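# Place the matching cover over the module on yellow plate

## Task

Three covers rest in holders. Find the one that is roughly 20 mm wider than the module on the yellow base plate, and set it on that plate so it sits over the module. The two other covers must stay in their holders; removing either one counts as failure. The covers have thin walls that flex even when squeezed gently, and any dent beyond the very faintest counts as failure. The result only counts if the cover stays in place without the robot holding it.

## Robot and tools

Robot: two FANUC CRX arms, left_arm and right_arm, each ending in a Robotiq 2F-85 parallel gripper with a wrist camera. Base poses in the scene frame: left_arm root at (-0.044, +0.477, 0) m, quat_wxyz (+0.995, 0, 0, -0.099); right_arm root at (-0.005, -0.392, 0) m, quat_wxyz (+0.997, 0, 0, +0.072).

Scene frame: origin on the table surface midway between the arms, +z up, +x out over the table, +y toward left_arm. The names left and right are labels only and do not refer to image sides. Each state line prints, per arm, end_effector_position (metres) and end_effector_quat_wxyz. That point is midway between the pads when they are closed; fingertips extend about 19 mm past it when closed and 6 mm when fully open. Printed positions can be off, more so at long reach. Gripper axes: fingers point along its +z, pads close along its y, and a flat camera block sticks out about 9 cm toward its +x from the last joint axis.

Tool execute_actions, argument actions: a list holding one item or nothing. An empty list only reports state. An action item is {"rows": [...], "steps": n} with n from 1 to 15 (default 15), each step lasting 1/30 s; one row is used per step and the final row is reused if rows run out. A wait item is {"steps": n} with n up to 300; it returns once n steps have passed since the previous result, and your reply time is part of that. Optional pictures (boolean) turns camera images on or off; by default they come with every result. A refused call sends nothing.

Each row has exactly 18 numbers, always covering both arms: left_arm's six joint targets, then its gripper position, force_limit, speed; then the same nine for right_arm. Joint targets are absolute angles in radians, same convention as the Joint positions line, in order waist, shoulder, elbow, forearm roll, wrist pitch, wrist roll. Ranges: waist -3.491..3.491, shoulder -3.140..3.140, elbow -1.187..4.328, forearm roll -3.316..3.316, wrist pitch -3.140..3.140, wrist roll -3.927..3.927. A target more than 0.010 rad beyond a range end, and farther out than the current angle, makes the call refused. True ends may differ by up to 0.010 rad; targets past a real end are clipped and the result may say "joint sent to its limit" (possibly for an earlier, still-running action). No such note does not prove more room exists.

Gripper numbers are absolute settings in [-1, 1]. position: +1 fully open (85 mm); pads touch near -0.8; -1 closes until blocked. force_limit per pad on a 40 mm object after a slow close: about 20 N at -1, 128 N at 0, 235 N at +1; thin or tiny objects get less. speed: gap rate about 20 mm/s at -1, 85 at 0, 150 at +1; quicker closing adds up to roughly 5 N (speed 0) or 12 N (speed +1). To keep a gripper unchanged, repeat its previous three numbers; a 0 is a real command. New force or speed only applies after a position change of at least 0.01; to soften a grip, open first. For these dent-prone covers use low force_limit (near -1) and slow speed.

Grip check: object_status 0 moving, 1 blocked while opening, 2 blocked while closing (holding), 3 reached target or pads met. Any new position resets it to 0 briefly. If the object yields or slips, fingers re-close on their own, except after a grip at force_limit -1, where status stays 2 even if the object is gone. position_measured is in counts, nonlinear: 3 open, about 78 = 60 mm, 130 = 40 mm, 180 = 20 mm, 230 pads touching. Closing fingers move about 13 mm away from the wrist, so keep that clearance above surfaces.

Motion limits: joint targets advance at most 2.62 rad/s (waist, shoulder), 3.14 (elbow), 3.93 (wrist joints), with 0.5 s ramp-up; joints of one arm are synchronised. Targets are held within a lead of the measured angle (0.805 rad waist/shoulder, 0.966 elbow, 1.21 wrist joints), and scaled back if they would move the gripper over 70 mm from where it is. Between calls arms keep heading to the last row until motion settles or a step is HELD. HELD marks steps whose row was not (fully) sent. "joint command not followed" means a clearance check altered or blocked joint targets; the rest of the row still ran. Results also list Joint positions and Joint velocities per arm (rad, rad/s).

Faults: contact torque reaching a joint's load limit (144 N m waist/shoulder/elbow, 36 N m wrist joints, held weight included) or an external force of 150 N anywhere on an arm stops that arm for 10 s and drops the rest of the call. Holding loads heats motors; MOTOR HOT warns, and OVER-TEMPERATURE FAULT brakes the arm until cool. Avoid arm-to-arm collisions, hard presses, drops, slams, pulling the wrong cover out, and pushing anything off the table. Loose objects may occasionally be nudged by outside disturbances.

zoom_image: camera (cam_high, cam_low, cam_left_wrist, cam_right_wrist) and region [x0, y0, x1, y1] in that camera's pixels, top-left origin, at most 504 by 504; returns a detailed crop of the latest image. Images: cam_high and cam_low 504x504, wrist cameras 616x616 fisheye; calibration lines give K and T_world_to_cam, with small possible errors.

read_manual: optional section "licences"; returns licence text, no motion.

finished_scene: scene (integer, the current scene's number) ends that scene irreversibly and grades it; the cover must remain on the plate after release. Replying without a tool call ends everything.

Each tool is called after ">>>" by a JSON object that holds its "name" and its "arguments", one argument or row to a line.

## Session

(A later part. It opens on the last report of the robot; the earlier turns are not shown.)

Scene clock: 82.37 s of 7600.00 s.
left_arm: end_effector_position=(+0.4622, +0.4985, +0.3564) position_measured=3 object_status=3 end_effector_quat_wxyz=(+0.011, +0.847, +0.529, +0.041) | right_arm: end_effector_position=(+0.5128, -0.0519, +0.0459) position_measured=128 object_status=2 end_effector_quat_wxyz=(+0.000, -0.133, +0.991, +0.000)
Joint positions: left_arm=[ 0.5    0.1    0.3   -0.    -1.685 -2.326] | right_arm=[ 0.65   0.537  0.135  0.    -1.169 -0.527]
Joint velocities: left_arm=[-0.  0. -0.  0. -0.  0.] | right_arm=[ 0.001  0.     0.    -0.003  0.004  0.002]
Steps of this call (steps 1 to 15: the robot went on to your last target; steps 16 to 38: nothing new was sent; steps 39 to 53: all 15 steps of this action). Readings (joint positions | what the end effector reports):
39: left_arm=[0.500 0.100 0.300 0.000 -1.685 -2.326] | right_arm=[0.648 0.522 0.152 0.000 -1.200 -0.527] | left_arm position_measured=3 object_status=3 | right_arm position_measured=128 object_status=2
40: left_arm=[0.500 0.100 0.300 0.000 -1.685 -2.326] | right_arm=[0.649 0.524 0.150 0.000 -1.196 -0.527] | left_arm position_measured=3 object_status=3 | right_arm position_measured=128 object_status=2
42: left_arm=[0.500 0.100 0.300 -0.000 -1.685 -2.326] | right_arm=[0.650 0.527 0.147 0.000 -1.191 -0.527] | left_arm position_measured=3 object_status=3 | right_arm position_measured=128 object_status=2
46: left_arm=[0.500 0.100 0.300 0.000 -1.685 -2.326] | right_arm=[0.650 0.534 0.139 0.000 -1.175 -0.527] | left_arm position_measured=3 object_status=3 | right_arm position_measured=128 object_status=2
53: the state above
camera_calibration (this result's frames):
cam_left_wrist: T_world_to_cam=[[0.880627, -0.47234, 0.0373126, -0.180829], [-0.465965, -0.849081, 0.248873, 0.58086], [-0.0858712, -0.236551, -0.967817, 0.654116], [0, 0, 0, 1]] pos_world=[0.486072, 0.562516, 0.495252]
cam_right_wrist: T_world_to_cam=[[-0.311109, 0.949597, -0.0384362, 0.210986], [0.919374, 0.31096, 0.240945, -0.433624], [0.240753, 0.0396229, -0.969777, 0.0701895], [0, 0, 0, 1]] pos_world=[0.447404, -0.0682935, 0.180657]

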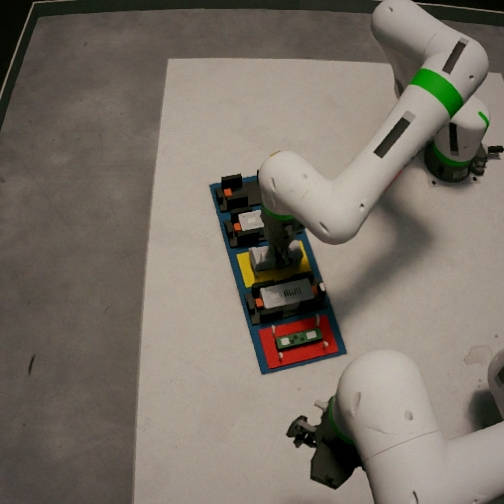

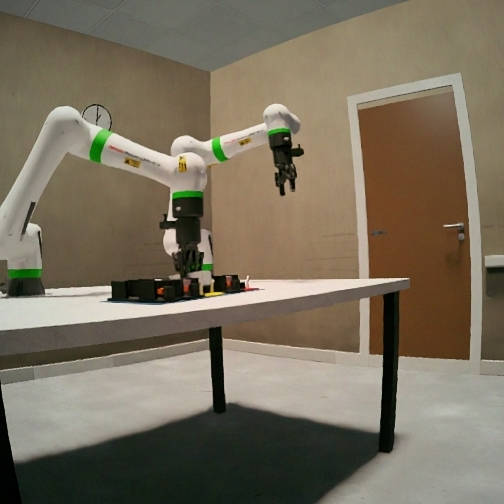

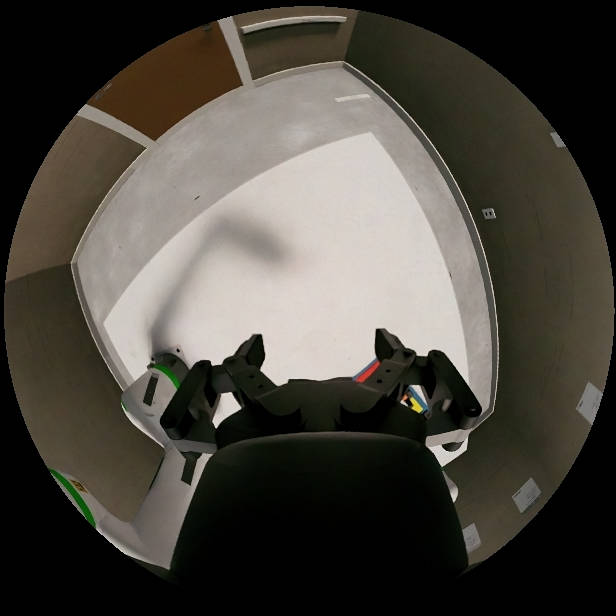

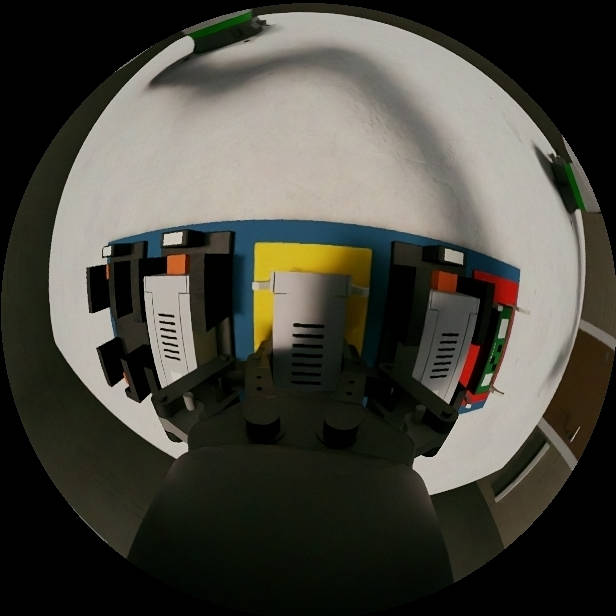

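>>> {"name": "execute_actions", "arguments": {
  "actions": [
    {"rows":[[0.5,0.1,0.3,0,-1.685,-2.326,1,-1,0,0.65,0.5223,0.1526,0,-1.2011,-0.527,-1,-0.85,-1],[0.5,0.1,0.3,0,-1.685,-2.326,1,-1,0,0.65,0.5223,0.1526,0,-1.2011,-0.527,-1,-0.85,-1],[0.5,0.1,0.3,0,-1.685,-2.326,1,-1,0,0.65,0.5223,0.1526,0,-1.2011,-0.527,-1,-0.85,-1],[0.5,0.1,0.3,0,-1.685,-2.326,1,-1,0,0.65,0.5223,0.1526,0,-1.2011,-0.527,-1,-0.85,-1],[0.5,0.1,0.3,0,-1.685,-2.326,1,-1,0,0.65,0.5223,0.1526,0,-1.2011,-0.527,-1,-0.85,-1],[0.5,0.1,0.3,0,-1.685,-2.326,1,-1,0,0.65,0.5223,0.1526,0,-1.2011,-0.527,-1,-0.85,-1],[0.5,0.1,0.3,0,-1.685,-2.326,1,-1,0,0.65,0.5223,0.1526,0,-1.2011,-0.527,-1,-0.85,-1],[0.5,0.1,0.3,0,-1.685,-2.326,1,-1,0,0.653,0.5223,0.1526,0,-1.2011,-0.495,-1,-0.85,-1]],"steps":15}
  ]
}}

>>> {"name": "zoom_image", "arguments": {
  "camera": "cam_low",
  "region": [165, 245, 235, 305]
}}

>>> {"name": "zoom_image", "arguments": {
  "camera": "cam_high",
  "region": [235, 225, 315, 295]
}}

Scene clock: 85.97 s of 7600.00 s.
left_arm: end_effector_position=(+0.4622, +0.4985, +0.3564) position_measured=3 object_status=3 end_effector_quat_wxyz=(+0.011, +0.847, +0.529, +0.041) | right_arm: end_effector_position=(+0.5116, -0.0505, +0.0617) position_measured=128 object_status=2 end_effector_quat_wxyz=(-0.000, -0.150, +0.989, -0.000)
Joint positions: left_arm=[ 0.5    0.1    0.3    0.    -1.685 -2.326] | right_arm=[ 0.653  0.522  0.153 -0.    -1.201 -0.495]
Joint velocities: left_arm=[-0.002 -0.    -0.    -0.     0.     0.001] | right_arm=[-0.    -0.001  0.     0.001 -0.     0.002]
Steps of this call (steps 1 to 15: the robot went on to your last target; steps 16 to 90: nothing new was sent; then 0.10 s passed at rest; steps 91 to 105: all 15 steps of this action). Readings (joint positions | what the end effector reports):
91: left_arm=[0.500 0.100 0.300 -0.000 -1.685 -2.326] | right_arm=[0.650 0.537 0.136 -0.000 -1.170 -0.527] | left_arm position_measured=3 object_status=3 | right_arm position_measured=128 object_status=2
92: left_arm=[0.500 0.100 0.300 -0.000 -1.685 -2.326] | right_arm=[0.650 0.535 0.139 -0.000 -1.177 -0.527] | left_arm position_measured=3 object_status=3 | right_arm position_measured=128 object_status=2
94: left_arm=[0.500 0.100 0.300 0.000 -1.685 -2.326] | right_arm=[0.650 0.524 0.151 -0.000 -1.197 -0.527] | left_arm position_measured=3 object_status=3 | right_arm position_measured=128 object_status=2
98: left_arm=[0.500 0.100 0.300 0.000 -1.685 -2.326] | right_arm=[0.650 0.522 0.152 -0.000 -1.201 -0.526] | left_arm position_measured=3 object_status=3 | right_arm position_measured=128 object_status=2
105: the state above
camera_calibration (this result's frames):
cam_left_wrist: T_world_to_cam=[[0.880627, -0.472339, 0.0373125, -0.180829], [-0.465964, -0.849081, 0.248873, 0.58086], [-0.0858713, -0.236551, -0.967817, 0.654116], [0, 0, 0, 1]] pos_world=[0.486072, 0.562516, 0.495252]
cam_right_wrist: T_world_to_cam=[[-0.344273, 0.938081, -0.0384631, 0.226255], [0.907959, 0.343085, 0.240633, -0.429333], [0.238929, 0.0479204, -0.969854, 0.0870991], [0, 0, 0, 1]] pos_world=[0.4469, -0.0691225, 0.196487]

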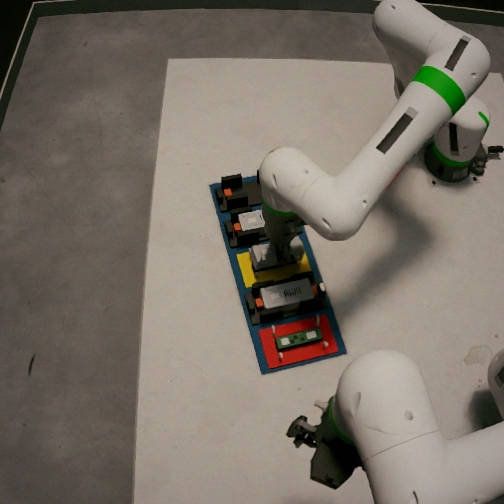

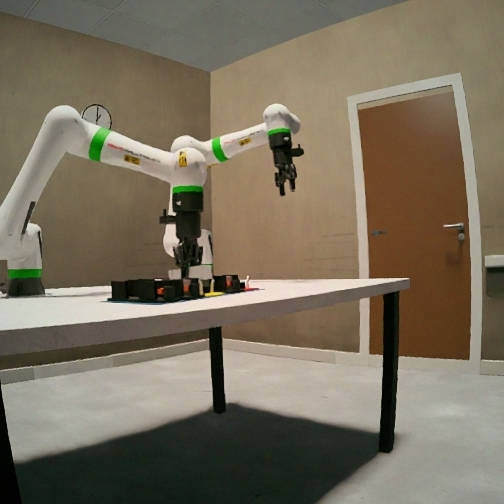

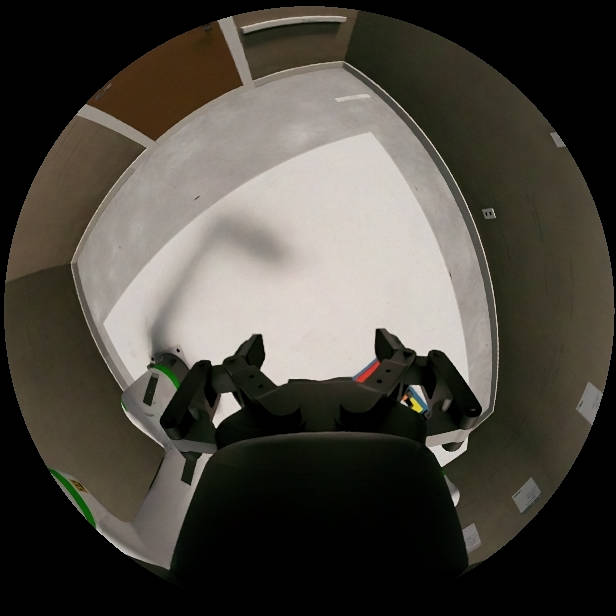

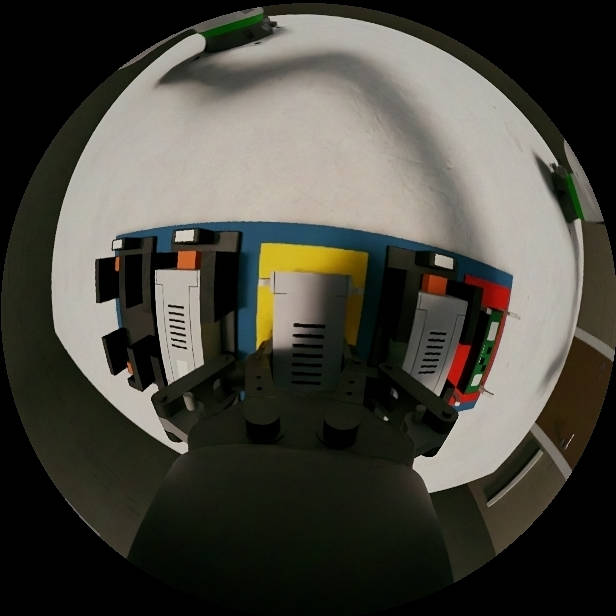

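Region (165, 245, 235, 305) of cam_low's 504x504 image, scaled by 7.200, with more detail than that image has; it fills the top 432 rows of this view, and the rest is white.

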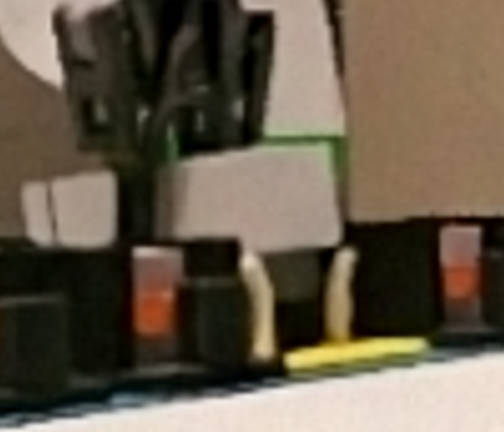

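Region (235, 225, 315, 295) of cam_high's 504x504 image, scaled by 6.300, with more detail than that image has; it fills the top 441 rows of this view, and the rest is white.

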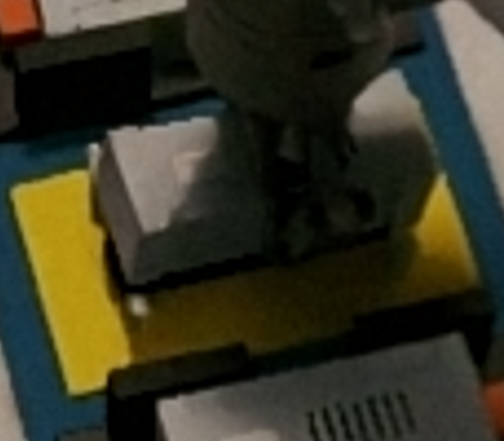

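>>> {"name": "execute_actions", "arguments": {
  "actions": [
    {"rows":[[0.5,0.1,0.3,0,-1.685,-2.326,1,-1,0,0.649,0.529,0.1700,0,-1.2118,-0.491,-1,-0.85,-1]],"steps":15}
  ]
}}

>>> {"name": "zoom_image", "arguments": {
  "camera": "cam_high",
  "region": [235, 225, 315, 295]
}}

>>> {"name": "zoom_image", "arguments": {
  "camera": "cam_right_wrist",
  "region": [200, 200, 420, 420]
}}

Scene clock: 88.37 s of 7600.00 s.
left_arm: end_effector_position=(+0.4622, +0.4985, +0.3564) position_measured=3 object_status=3 end_effector_quat_wxyz=(+0.011, +0.847, +0.529, +0.041) | right_arm: end_effector_position=(+0.5159, -0.0497, +0.0647) position_measured=128 object_status=2 end_effector_quat_wxyz=(+0.000, -0.150, +0.989, -0.000)
Joint positions: left_arm=[ 0.5    0.1    0.3   -0.    -1.685 -2.326] | right_arm=[ 0.649  0.529  0.17   0.    -1.212 -0.491]
Joint velocities: left_arm=[-0.001 -0.    -0.    -0.     0.    -0.001] | right_arm=[-0.     0.    -0.    -0.     0.     0.001]
Steps of this call (steps 1 to 15: the robot went on to your last target; steps 16 to 57: nothing new was sent; steps 58 to 72: all 15 steps of this action). Readings (joint positions | what the end effector reports):
58: left_arm=[0.500 0.100 0.300 -0.000 -1.685 -2.326] | right_arm=[0.653 0.522 0.153 0.000 -1.202 -0.495] | left_arm position_measured=3 object_status=3 | right_arm position_measured=128 object_status=2
59: left_arm=[0.500 0.100 0.300 0.000 -1.685 -2.326] | right_arm=[0.652 0.524 0.159 0.000 -1.205 -0.494] | left_arm position_measured=3 object_status=3 | right_arm position_measured=128 object_status=2
61: left_arm=[0.500 0.100 0.300 -0.000 -1.685 -2.326] | right_arm=[0.650 0.528 0.169 0.000 -1.211 -0.491] | left_arm position_measured=3 object_status=3 | right_arm position_measured=128 object_status=2
65: left_arm=[0.500 0.100 0.300 -0.000 -1.685 -2.326] | right_arm=[0.649 0.529 0.170 0.000 -1.212 -0.491] | left_arm position_measured=3 object_status=3 | right_arm position_measured=128 object_status=2
72: the state above
camera_calibration (this result's frames):
cam_left_wrist: T_world_to_cam=[[0.880627, -0.472339, 0.0373126, -0.180829], [-0.465965, -0.849081, 0.248873, 0.58086], [-0.0858711, -0.236551, -0.967817, 0.654116], [0, 0, 0, 1]] pos_world=[0.486072, 0.562516, 0.495252]
cam_right_wrist: T_world_to_cam=[[-0.344436, 0.938019, -0.0385372, 0.227156], [0.907852, 0.343252, 0.240797, -0.434106], [0.2391, 0.0479529, -0.96981, 0.0888847], [0, 0, 0, 1]] pos_world=[0.451093, -0.0683313, 0.199487]

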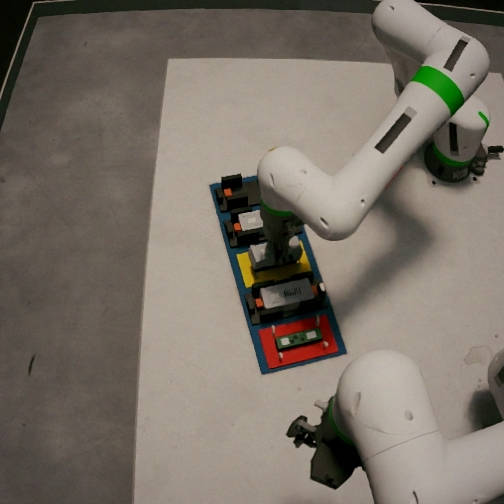

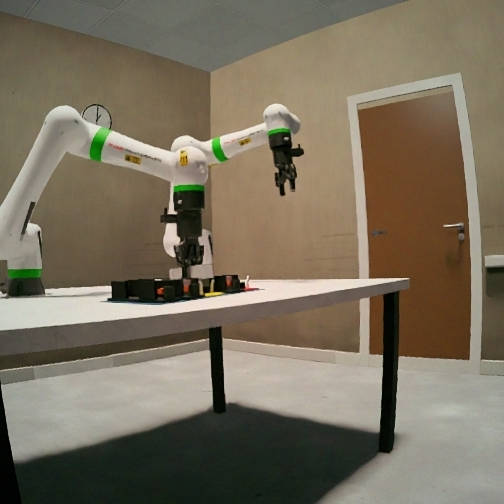

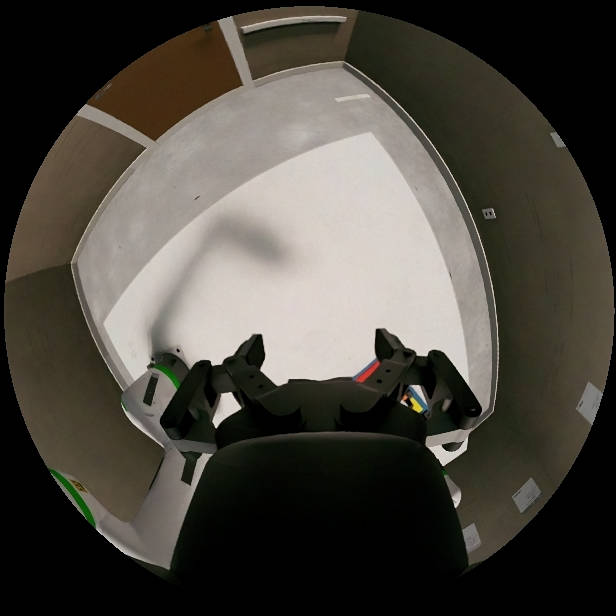

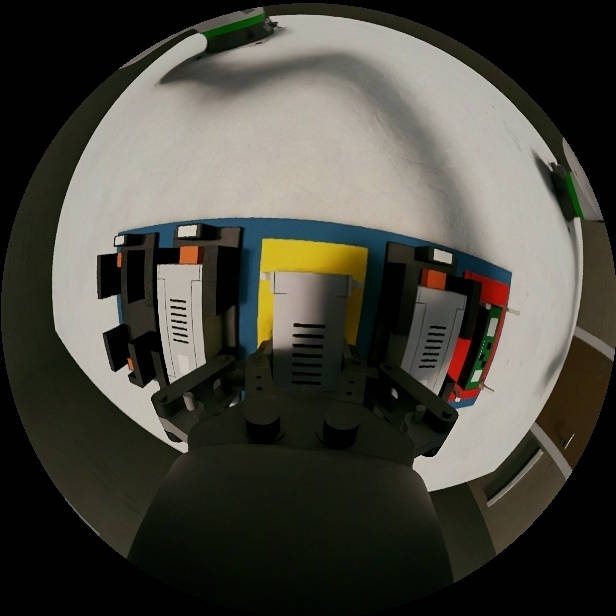

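Region (235, 225, 315, 295) of cam_high's 504x504 image, scaled by 6.300, with more detail than that image has; it fills the top 441 rows of this view, and the rest is white.

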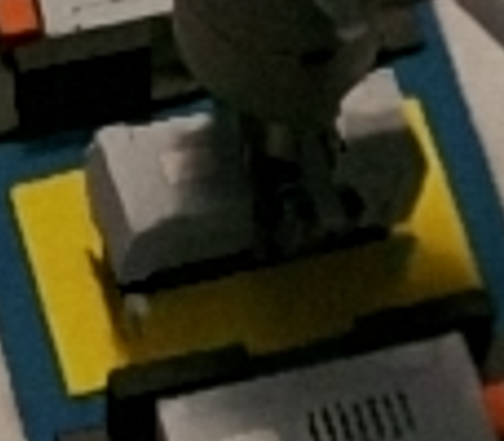

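Region (200, 200, 420, 420) of cam_right_wrist's 616x616 image, scaled by 2.291, with more detail than that image has.

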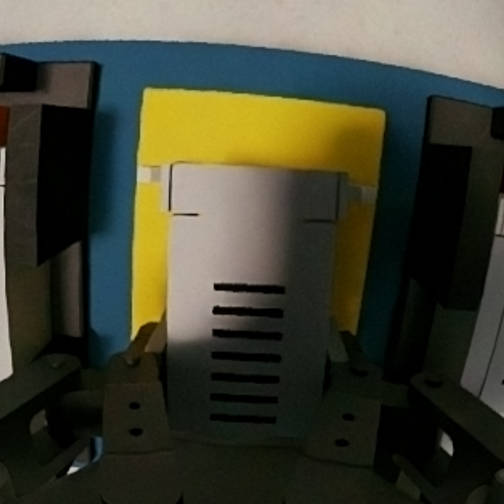

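>>> {"name": "execute_actions", "arguments": {
  "actions": [
    {"rows":[[0.5,0.1,0.3,0,-1.685,-2.326,1,-1,0,0.648,0.529,0.1700,0,-1.2118,-0.519,-1,-0.85,-1],[0.5,0.1,0.3,0,-1.685,-2.326,1,-1,0,0.648,0.529,0.1700,0,-1.2118,-0.519,-1,-0.85,-1],[0.5,0.1,0.3,0,-1.685,-2.326,1,-1,0,0.648,0.529,0.1700,0,-1.2118,-0.519,-1,-0.85,-1],[0.5,0.1,0.3,0,-1.685,-2.326,1,-1,0,0.648,0.529,0.1700,0,-1.2118,-0.519,-1,-0.85,-1],[0.5,0.1,0.3,0,-1.685,-2.326,1,-1,0,0.648,0.529,0.1700,0,-1.2118,-0.519,-1,-0.85,-1],[0.5,0.1,0.3,0,-1.685,-2.326,1,-1,0,0.648,0.529,0.1700,0,-1.2118,-0.519,-1,-0.85,-1],[0.5,0.1,0.3,0,-1.685,-2.326,1,-1,0,0.648,0.534,0.163,0,-1.200,-0.519,-1,-0.85,-1],[0.5,0.1,0.3,0,-1.685,-2.326,1,-1,0,0.648,0.534,0.163,0,-1.200,-0.519,-1,-0.85,-1],[0.5,0.1,0.3,0,-1.685,-2.326,1,-1,0,0.648,0.539,0.157,0,-1.189,-0.519,-1,-0.85,-1],[0.5,0.1,0.3,0,-1.685,-2.326,1,-1,0,0.648,0.539,0.157,0,-1.189,-0.519,-1,-0.85,-1],[0.5,0.1,0.3,0,-1.685,-2.326,1,-1,0,0.648,0.5445,0.1512,0,-1.1777,-0.519,-1,-0.85,-1]],"steps":15}
  ]
}}

>>> {"name": "zoom_image", "arguments": {
  "camera": "cam_high",
  "region": [235, 225, 315, 295]
}}

>>> {"name": "zoom_image", "arguments": {
  "camera": "cam_right_wrist",
  "region": [200, 200, 420, 420]
}}

>>> {"name": "zoom_image", "arguments": {
  "camera": "cam_low",
  "region": [165, 245, 235, 305]
}}

Scene clock: 90.60 s of 7600.00 s.
left_arm: end_effector_position=(+0.4622, +0.4985, +0.3564) position_measured=3 object_status=3 end_effector_quat_wxyz=(+0.011, +0.847, +0.529, +0.041) | right_arm: end_effector_position=(+0.5162, -0.0502, +0.0479) position_measured=128 object_status=2 end_effector_quat_wxyz=(-0.000, -0.136, +0.991, -0.000)
Joint positions: left_arm=[ 0.5    0.1    0.3    0.    -1.685 -2.326] | right_arm=[ 0.648  0.544  0.151 -0.    -1.178 -0.519]
Joint velocities: left_arm=[-0.001 -0.001  0.     0.001  0.     0.   ] | right_arm=[ 0.     0.001 -0.004 -0.     0.011  0.001]
Steps of this call (steps 1 to 15: the robot went on to your last target; steps 16 to 52: nothing new was sent; steps 53 to 67: all 15 steps of this action). Readings (joint positions | what the end effector reports):
53: left_arm=[0.500 0.100 0.300 -0.000 -1.685 -2.326] | right_arm=[0.649 0.529 0.170 -0.000 -1.212 -0.491] | left_arm position_measured=3 object_status=3 | right_arm position_measured=128 object_status=2
54: left_arm=[0.500 0.100 0.300 -0.000 -1.685 -2.326] | right_arm=[0.649 0.529 0.170 -0.000 -1.212 -0.498] | left_arm position_measured=3 object_status=3 | right_arm position_measured=128 object_status=2
56: left_arm=[0.500 0.100 0.300 0.000 -1.685 -2.326] | right_arm=[0.648 0.529 0.170 -0.000 -1.212 -0.515] | left_arm position_measured=3 object_status=3 | right_arm position_measured=128 object_status=2
60: left_arm=[0.500 0.100 0.300 -0.000 -1.685 -2.326] | right_arm=[0.648 0.531 0.167 -0.000 -1.206 -0.519] | left_arm position_measured=3 object_status=3 | right_arm position_measured=128 object_status=2
67: the state above
camera_calibration (this result's frames):
cam_left_wrist: T_world_to_cam=[[0.880626, -0.47234, 0.0373126, -0.180829], [-0.465965, -0.849081, 0.248873, 0.58086], [-0.0858712, -0.236551, -0.967817, 0.654116], [0, 0, 0, 1]] pos_world=[0.486072, 0.562516, 0.495252]
cam_right_wrist: T_world_to_cam=[[-0.316957, 0.947658, -0.0385166, 0.213421], [0.917558, 0.316662, 0.240443, -0.436461], [0.240055, 0.0408689, -0.969899, 0.0716726], [0, 0, 0, 1]] pos_world=[0.450918, -0.066969, 0.18268]

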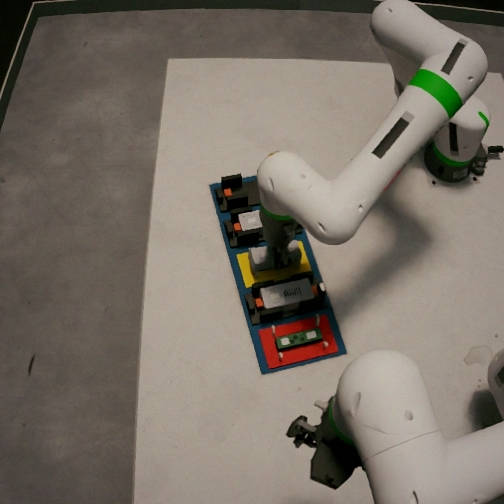

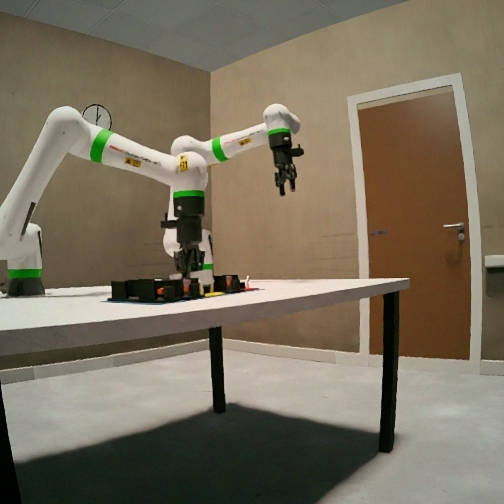

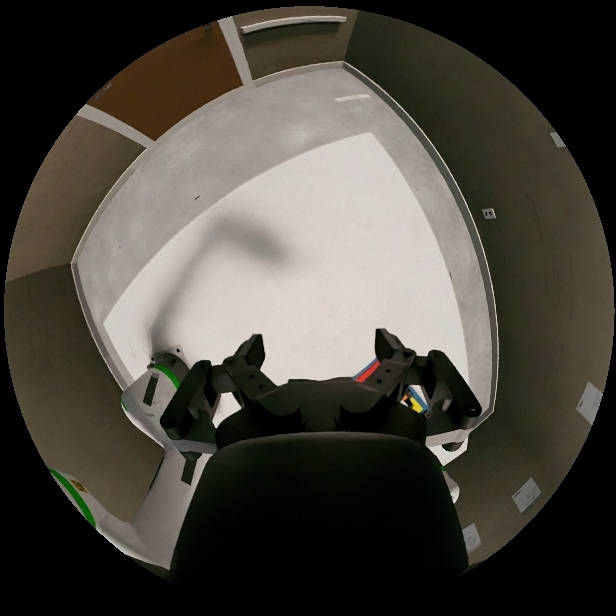

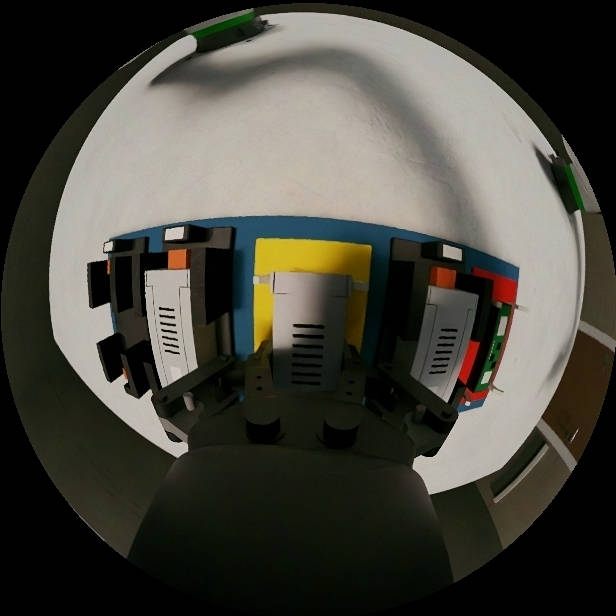

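Region (235, 225, 315, 295) of cam_high's 504x504 image, scaled by 6.300, with more detail than that image has; it fills the top 441 rows of this view, and the rest is white.

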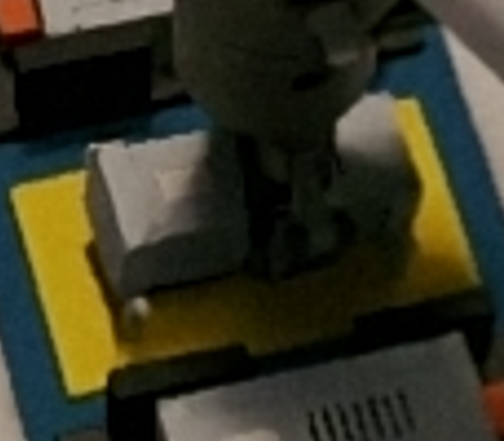

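Region (200, 200, 420, 420) of cam_right_wrist's 616x616 image, scaled by 2.291, with more detail than that image has.

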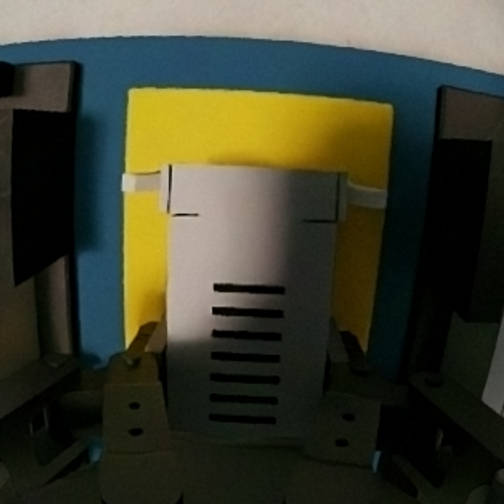

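Region (165, 245, 235, 305) of cam_low's 504x504 image, scaled by 7.200, with more detail than that image has; it fills the top 432 rows of this view, and the rest is white.

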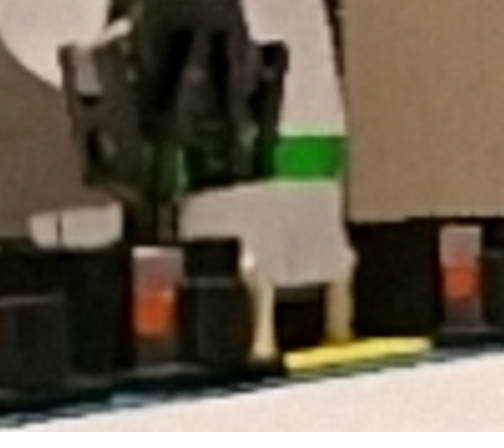

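>>> {"name": "execute_actions", "arguments": {
  "actions": [
    {"rows":[[0.5,0.1,0.3,0,-1.685,-2.326,1,-1,0,0.648,0.548,0.147,0,-1.170,-0.519,-1,-0.85,-1],[0.5,0.1,0.3,0,-1.685,-2.326,1,-1,0,0.648,0.548,0.147,0,-1.170,-0.519,-1,-0.85,-1],[0.5,0.1,0.3,0,-1.685,-2.326,1,-1,0,0.648,0.548,0.147,0,-1.170,-0.519,-1,-0.85,-1],[0.5,0.1,0.3,0,-1.685,-2.326,1,-1,0,0.648,0.552,0.1427,0,-1.1616,-0.519,-1,-0.85,-1],[0.5,0.1,0.3,0,-1.685,-2.326,1,-1,0,0.648,0.552,0.1427,0,-1.1616,-0.519,-1,-0.85,-1],[0.5,0.1,0.3,0,-1.685,-2.326,1,-1,0,0.648,0.552,0.1427,0,-1.1616,-0.519,-1,-0.85,-1],[0.5,0.1,0.3,0,-1.685,-2.326,1,-1,0,0.648,0.556,0.1385,0,-1.1535,-0.519,-1,-0.85,-1],[0.5,0.1,0.3,0,-1.685,-2.326,1,-1,0,0.648,0.556,0.1385,0,-1.1535,-0.519,-1,-0.85,-1],[0.5,0.1,0.3,0,-1.685,-2.326,1,-1,0,0.648,0.556,0.1385,0,-1.1535,-0.519,-1,-0.85,-1],[0.5,0.1,0.3,0,-1.685,-2.326,1,-1,0,0.648,0.5595,0.1342,0,-1.1455,-0.519,-1,-0.85,-1]],"steps":15}
  ]
}}

>>> {"name": "zoom_image", "arguments": {
  "camera": "cam_low",
  "region": [165, 245, 235, 305]
}}

>>> {"name": "zoom_image", "arguments": {
  "camera": "cam_high",
  "region": [235, 225, 315, 295]
}}

Scene clock: 92.83 s of 7600.00 s.
left_arm: end_effector_position=(+0.4622, +0.4985, +0.3564) position_measured=3 object_status=3 end_effector_quat_wxyz=(+0.011, +0.847, +0.529, +0.041) | right_arm: end_effector_position=(+0.5160, -0.0503, +0.0319) position_measured=128 object_status=2 end_effector_quat_wxyz=(-0.000, -0.136, +0.991, +0.000)
Joint positions: left_arm=[ 0.5    0.1    0.3   -0.    -1.685 -2.326] | right_arm=[ 0.648  0.56   0.134 -0.    -1.146 -0.519]
Joint velocities: left_arm=[-0.001 -0.     0.     0.001 -0.     0.   ] | right_arm=[ 0.     0.    -0.001 -0.001  0.003 -0.002]
Steps of this call (steps 1 to 15: the robot went on to your last target; steps 16 to 52: nothing new was sent; steps 53 to 67: all 15 steps of this action). Readings (joint positions | what the end effector reports):
53: left_arm=[0.500 0.100 0.300 0.000 -1.685 -2.326] | right_arm=[0.648 0.545 0.151 0.000 -1.177 -0.519] | left_arm position_measured=3 object_status=3 | right_arm position_measured=128 object_status=2
54: left_arm=[0.500 0.100 0.300 0.000 -1.685 -2.326] | right_arm=[0.648 0.546 0.149 0.000 -1.174 -0.519] | left_arm position_measured=3 object_status=3 | right_arm position_measured=128 object_status=2
56: left_arm=[0.500 0.100 0.300 -0.000 -1.685 -2.326] | right_arm=[0.648 0.548 0.147 0.000 -1.170 -0.519] | left_arm position_measured=3 object_status=3 | right_arm position_measured=128 object_status=2
60: left_arm=[0.500 0.100 0.300 0.000 -1.685 -2.326] | right_arm=[0.648 0.554 0.141 0.000 -1.158 -0.519] | left_arm position_measured=3 object_status=3 | right_arm position_measured=128 object_status=2
67: the state above
camera_calibration (this result's frames):
cam_left_wrist: T_world_to_cam=[[0.880627, -0.472339, 0.0373126, -0.180829], [-0.465964, -0.849081, 0.248873, 0.58086], [-0.0858711, -0.236551, -0.967817, 0.654116], [0, 0, 0, 1]] pos_world=[0.486072, 0.562516, 0.495252]
cam_right_wrist: T_world_to_cam=[[-0.317059, 0.947627, -0.0384155, 0.212864], [0.917473, 0.316727, 0.240679, -0.432424], [0.240241, 0.0410643, -0.969844, 0.0561092], [0, 0, 0, 1]] pos_world=[0.450748, -0.0670591, 0.16667]

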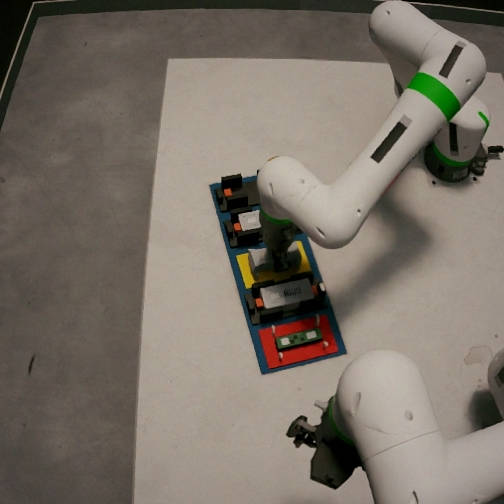

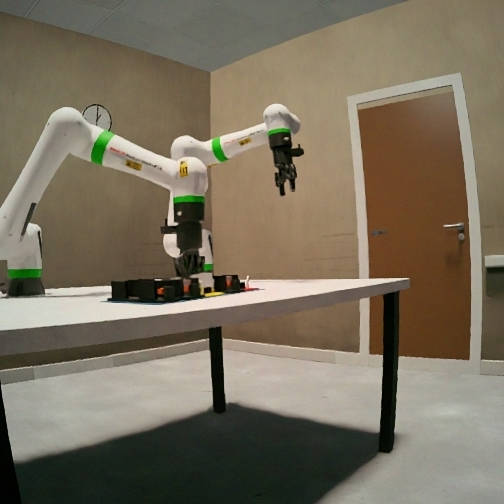

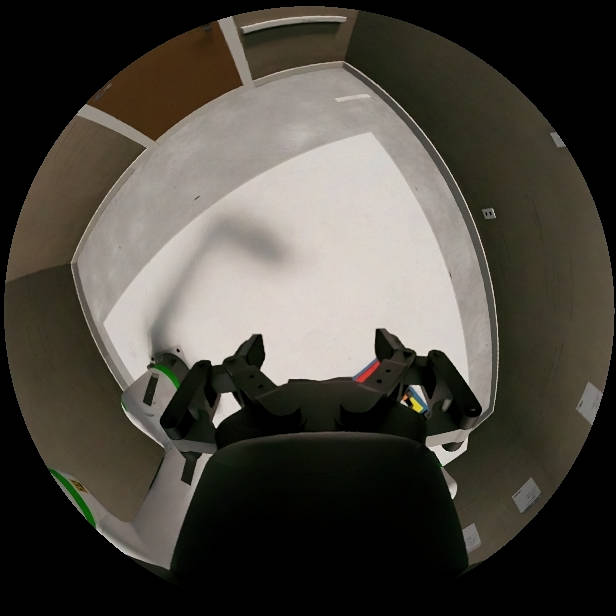

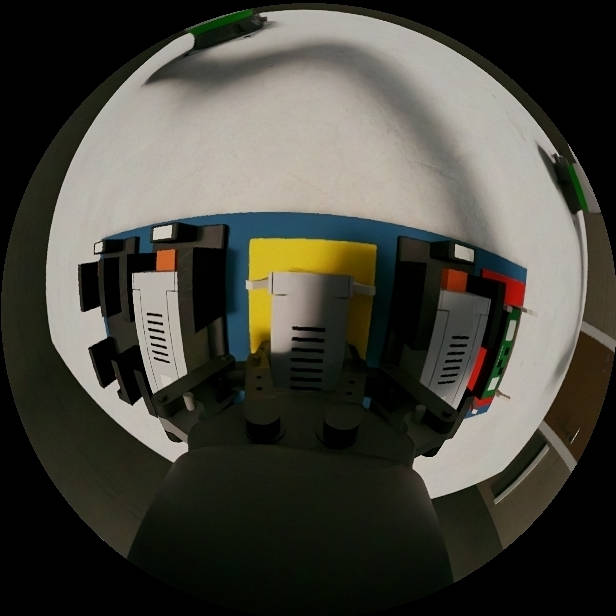

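Region (165, 245, 235, 305) of cam_low's 504x504 image, scaled by 7.200, with more detail than that image has; it fills the top 432 rows of this view, and the rest is white.

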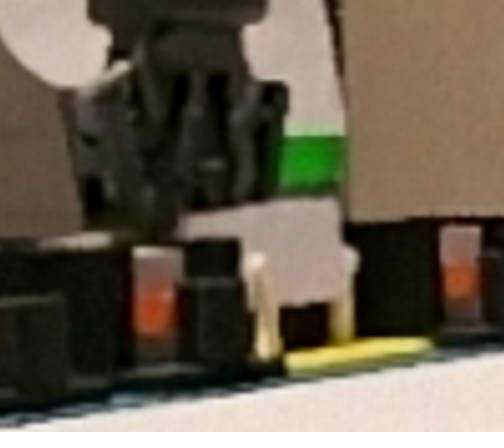

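Region (235, 225, 315, 295) of cam_high's 504x504 image, scaled by 6.300, with more detail than that image has; it fills the top 441 rows of this view, and the rest is white.

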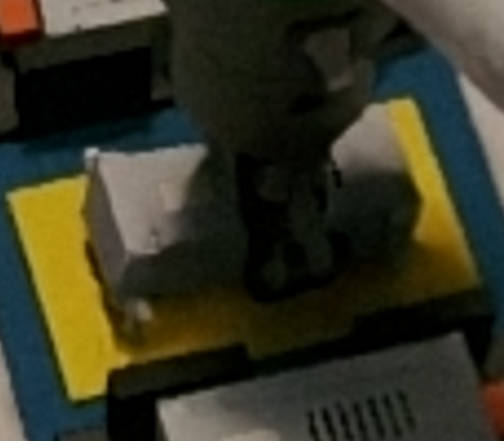

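>>> {"name": "execute_actions", "arguments": {
  "actions": [
    {"rows":[[0.5,0.1,0.3,0,-1.685,-2.326,1,-1,0,0.648,0.5595,0.1342,0,-1.1455,-0.519,0.35,-1,-0.5]],"steps":15}
  ],
  "pictures": false
}}

>>> {"name": "execute_actions", "arguments": {
  "actions": [
    {"rows":[[0.5,0.1,0.3,0,-1.685,-2.326,1,-1,0,0.648,0.51,0.21,0,-1.28,-0.519,0.35,-1,-0.5]],"steps":15}
  ]
}}

>>> {"name": "zoom_image", "arguments": {
  "camera": "cam_low",
  "region": [165, 245, 235, 305]
}}

>>> {"name": "zoom_image", "arguments": {
  "camera": "cam_high",
  "region": [235, 225, 315, 295]
}}

Scene clock: 97.00 s of 7600.00 s.
left_arm: end_effector_position=(+0.4622, +0.4985, +0.3564) position_measured=3 object_status=3 end_effector_quat_wxyz=(+0.011, +0.847, +0.529, +0.041) | right_arm: end_effector_position=(+0.5160, -0.0503, +0.0319) position_measured=85 object_status=0 end_effector_quat_wxyz=(-0.000, -0.136, +0.991, -0.000)
Joint positions: left_arm=[ 0.5    0.1    0.3    0.    -1.685 -2.326] | right_arm=[ 0.648  0.56   0.134  0.    -1.145 -0.519]
Joint velocities: left_arm=[-0. -0.  0.  0.  0. -0.] | right_arm=[-0.     0.    -0.     0.001  0.     0.001]
Steps of this call (steps 1 to 15: the robot went on to your last target; steps 16 to 90: nothing new was sent; then 0.67 s passed at rest; steps 91 to 105: all 15 steps of this action). Readings (joint positions | what the end effector reports):
91: left_arm=[0.500 0.100 0.300 -0.000 -1.685 -2.326] | right_arm=[0.648 0.560 0.134 0.000 -1.145 -0.519] | left_arm position_measured=3 object_status=3 | right_arm position_measured=128 object_status=0
92: left_arm=[0.500 0.100 0.300 -0.000 -1.685 -2.326] | right_arm=[0.648 0.560 0.134 -0.000 -1.145 -0.519] | left_arm position_measured=3 object_status=3 | right_arm position_measured=127 object_status=0
94: left_arm=[0.500 0.100 0.300 0.000 -1.685 -2.326] | right_arm=[0.648 0.560 0.134 0.000 -1.145 -0.519] | left_arm position_measured=3 object_status=3 | right_arm position_measured=120 object_status=0
98: left_arm=[0.500 0.100 0.300 -0.000 -1.685 -2.326] | right_arm=[0.648 0.560 0.134 0.000 -1.145 -0.519] | left_arm position_measured=3 object_status=3 | right_arm position_measured=103 object_status=0
105: the state above

Scene clock: 97.50 s of 7600.00 s.
left_arm: end_effector_position=(+0.4622, +0.4985, +0.3564) position_measured=3 object_status=3 end_effector_quat_wxyz=(+0.011, +0.847, +0.529, +0.041) | right_arm: end_effector_position=(+0.5151, -0.0513, +0.0926) position_measured=85 object_status=3 end_effector_quat_wxyz=(-0.004, -0.136, +0.991, -0.003)
Joint positions: left_arm=[ 0.5    0.1    0.3   -0.    -1.685 -2.326] | right_arm=[ 0.648  0.51   0.21   0.    -1.28  -0.519]
Joint velocities: left_arm=[ 0.    -0.    -0.     0.002 -0.001 -0.   ] | right_arm=[ 0.     0.001  0.    -0.    -0.    -0.001]
Steps of this call (steps 1 to 15: all 15 steps of this action). Readings (joint positions | what the end effector reports):
1: left_arm=[0.500 0.100 0.300 0.000 -1.685 -2.326] | right_arm=[0.648 0.559 0.134 0.000 -1.146 -0.519] | left_arm position_measured=3 object_status=3 | right_arm position_measured=85 object_status=0
2: left_arm=[0.500 0.100 0.300 -0.000 -1.685 -2.326] | right_arm=[0.648 0.557 0.138 0.000 -1.153 -0.519] | left_arm position_measured=3 object_status=3 | right_arm position_measured=85 object_status=0
4: left_arm=[0.500 0.100 0.300 -0.000 -1.685 -2.326] | right_arm=[0.648 0.543 0.161 0.000 -1.194 -0.519] | left_arm position_measured=3 object_status=3 | right_arm position_measured=85 object_status=0
8: left_arm=[0.500 0.100 0.300 0.000 -1.685 -2.326] | right_arm=[0.648 0.510 0.208 0.000 -1.277 -0.519] | left_arm position_measured=3 object_status=3 | right_arm position_measured=85 object_status=3
15: the state above
camera_calibration (this result's frames):
cam_left_wrist: T_world_to_cam=[[0.880627, -0.472339, 0.0373125, -0.180829], [-0.465964, -0.849081, 0.248873, 0.58086], [-0.0858713, -0.236551, -0.967817, 0.654116], [0, 0, 0, 1]] pos_world=[0.486072, 0.562516, 0.495252]
cam_right_wrist: T_world_to_cam=[[-0.317287, 0.947372, -0.0426087, 0.216363], [0.91898, 0.318249, 0.232793, -0.44587], [0.234102, 0.0347059, -0.971592, 0.118262], [0, 0, 0, 1]] pos_world=[0.450709, -0.0671826, 0.227917]

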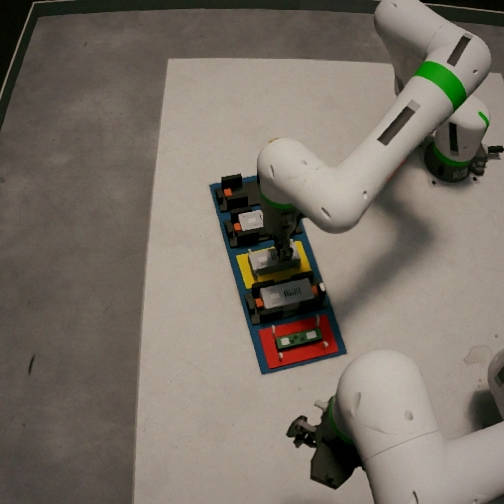

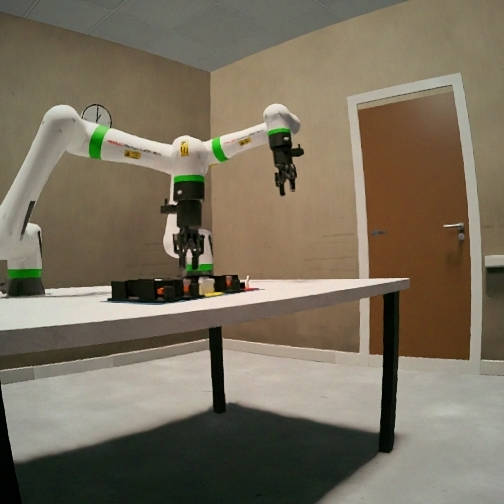

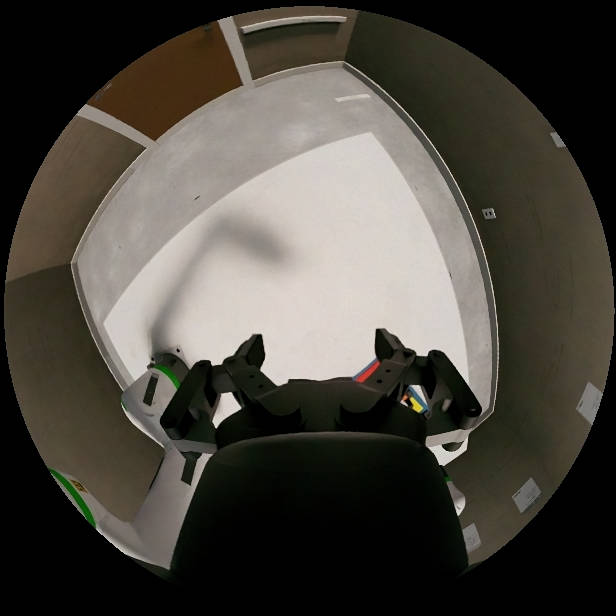

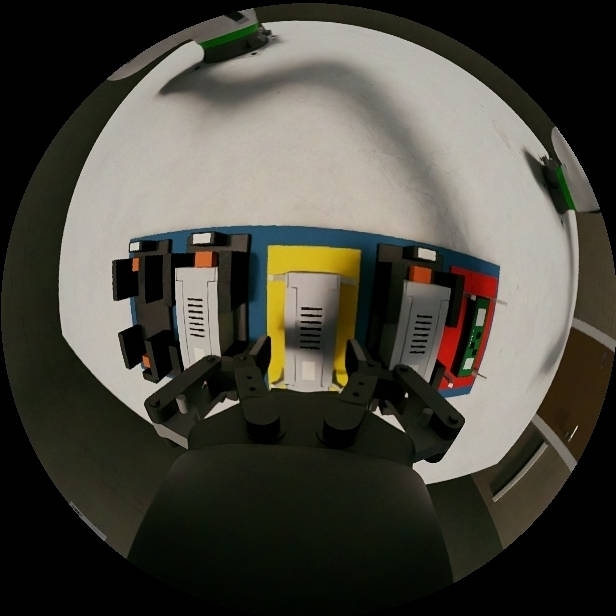

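Region (165, 245, 235, 305) of cam_low's 504x504 image, scaled by 7.200, with more detail than that image has; it fills the top 432 rows of this view, and the rest is white.

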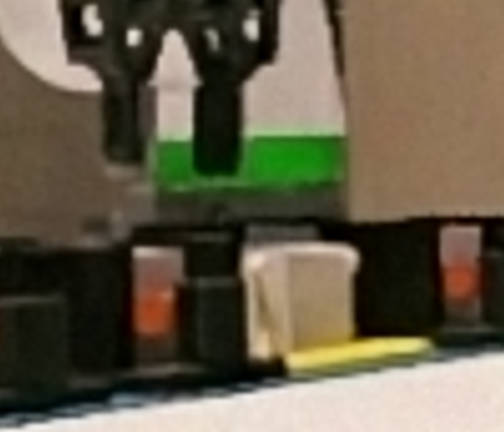

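Region (235, 225, 315, 295) of cam_high's 504x504 image, scaled by 6.300, with more detail than that image has; it fills the top 441 rows of this view, and the rest is white.

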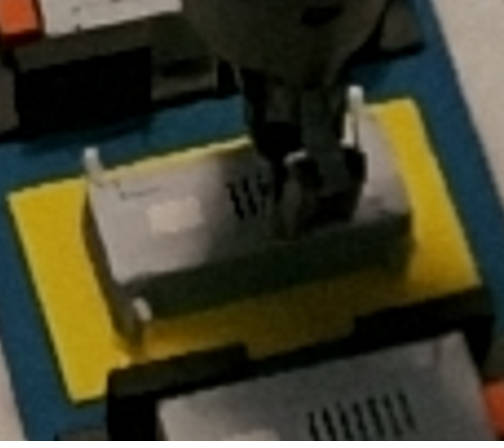

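Seated.

>>> {"name": "finished_scene", "arguments": {
  "scene": 1
}}

The scene is finished: the task was done.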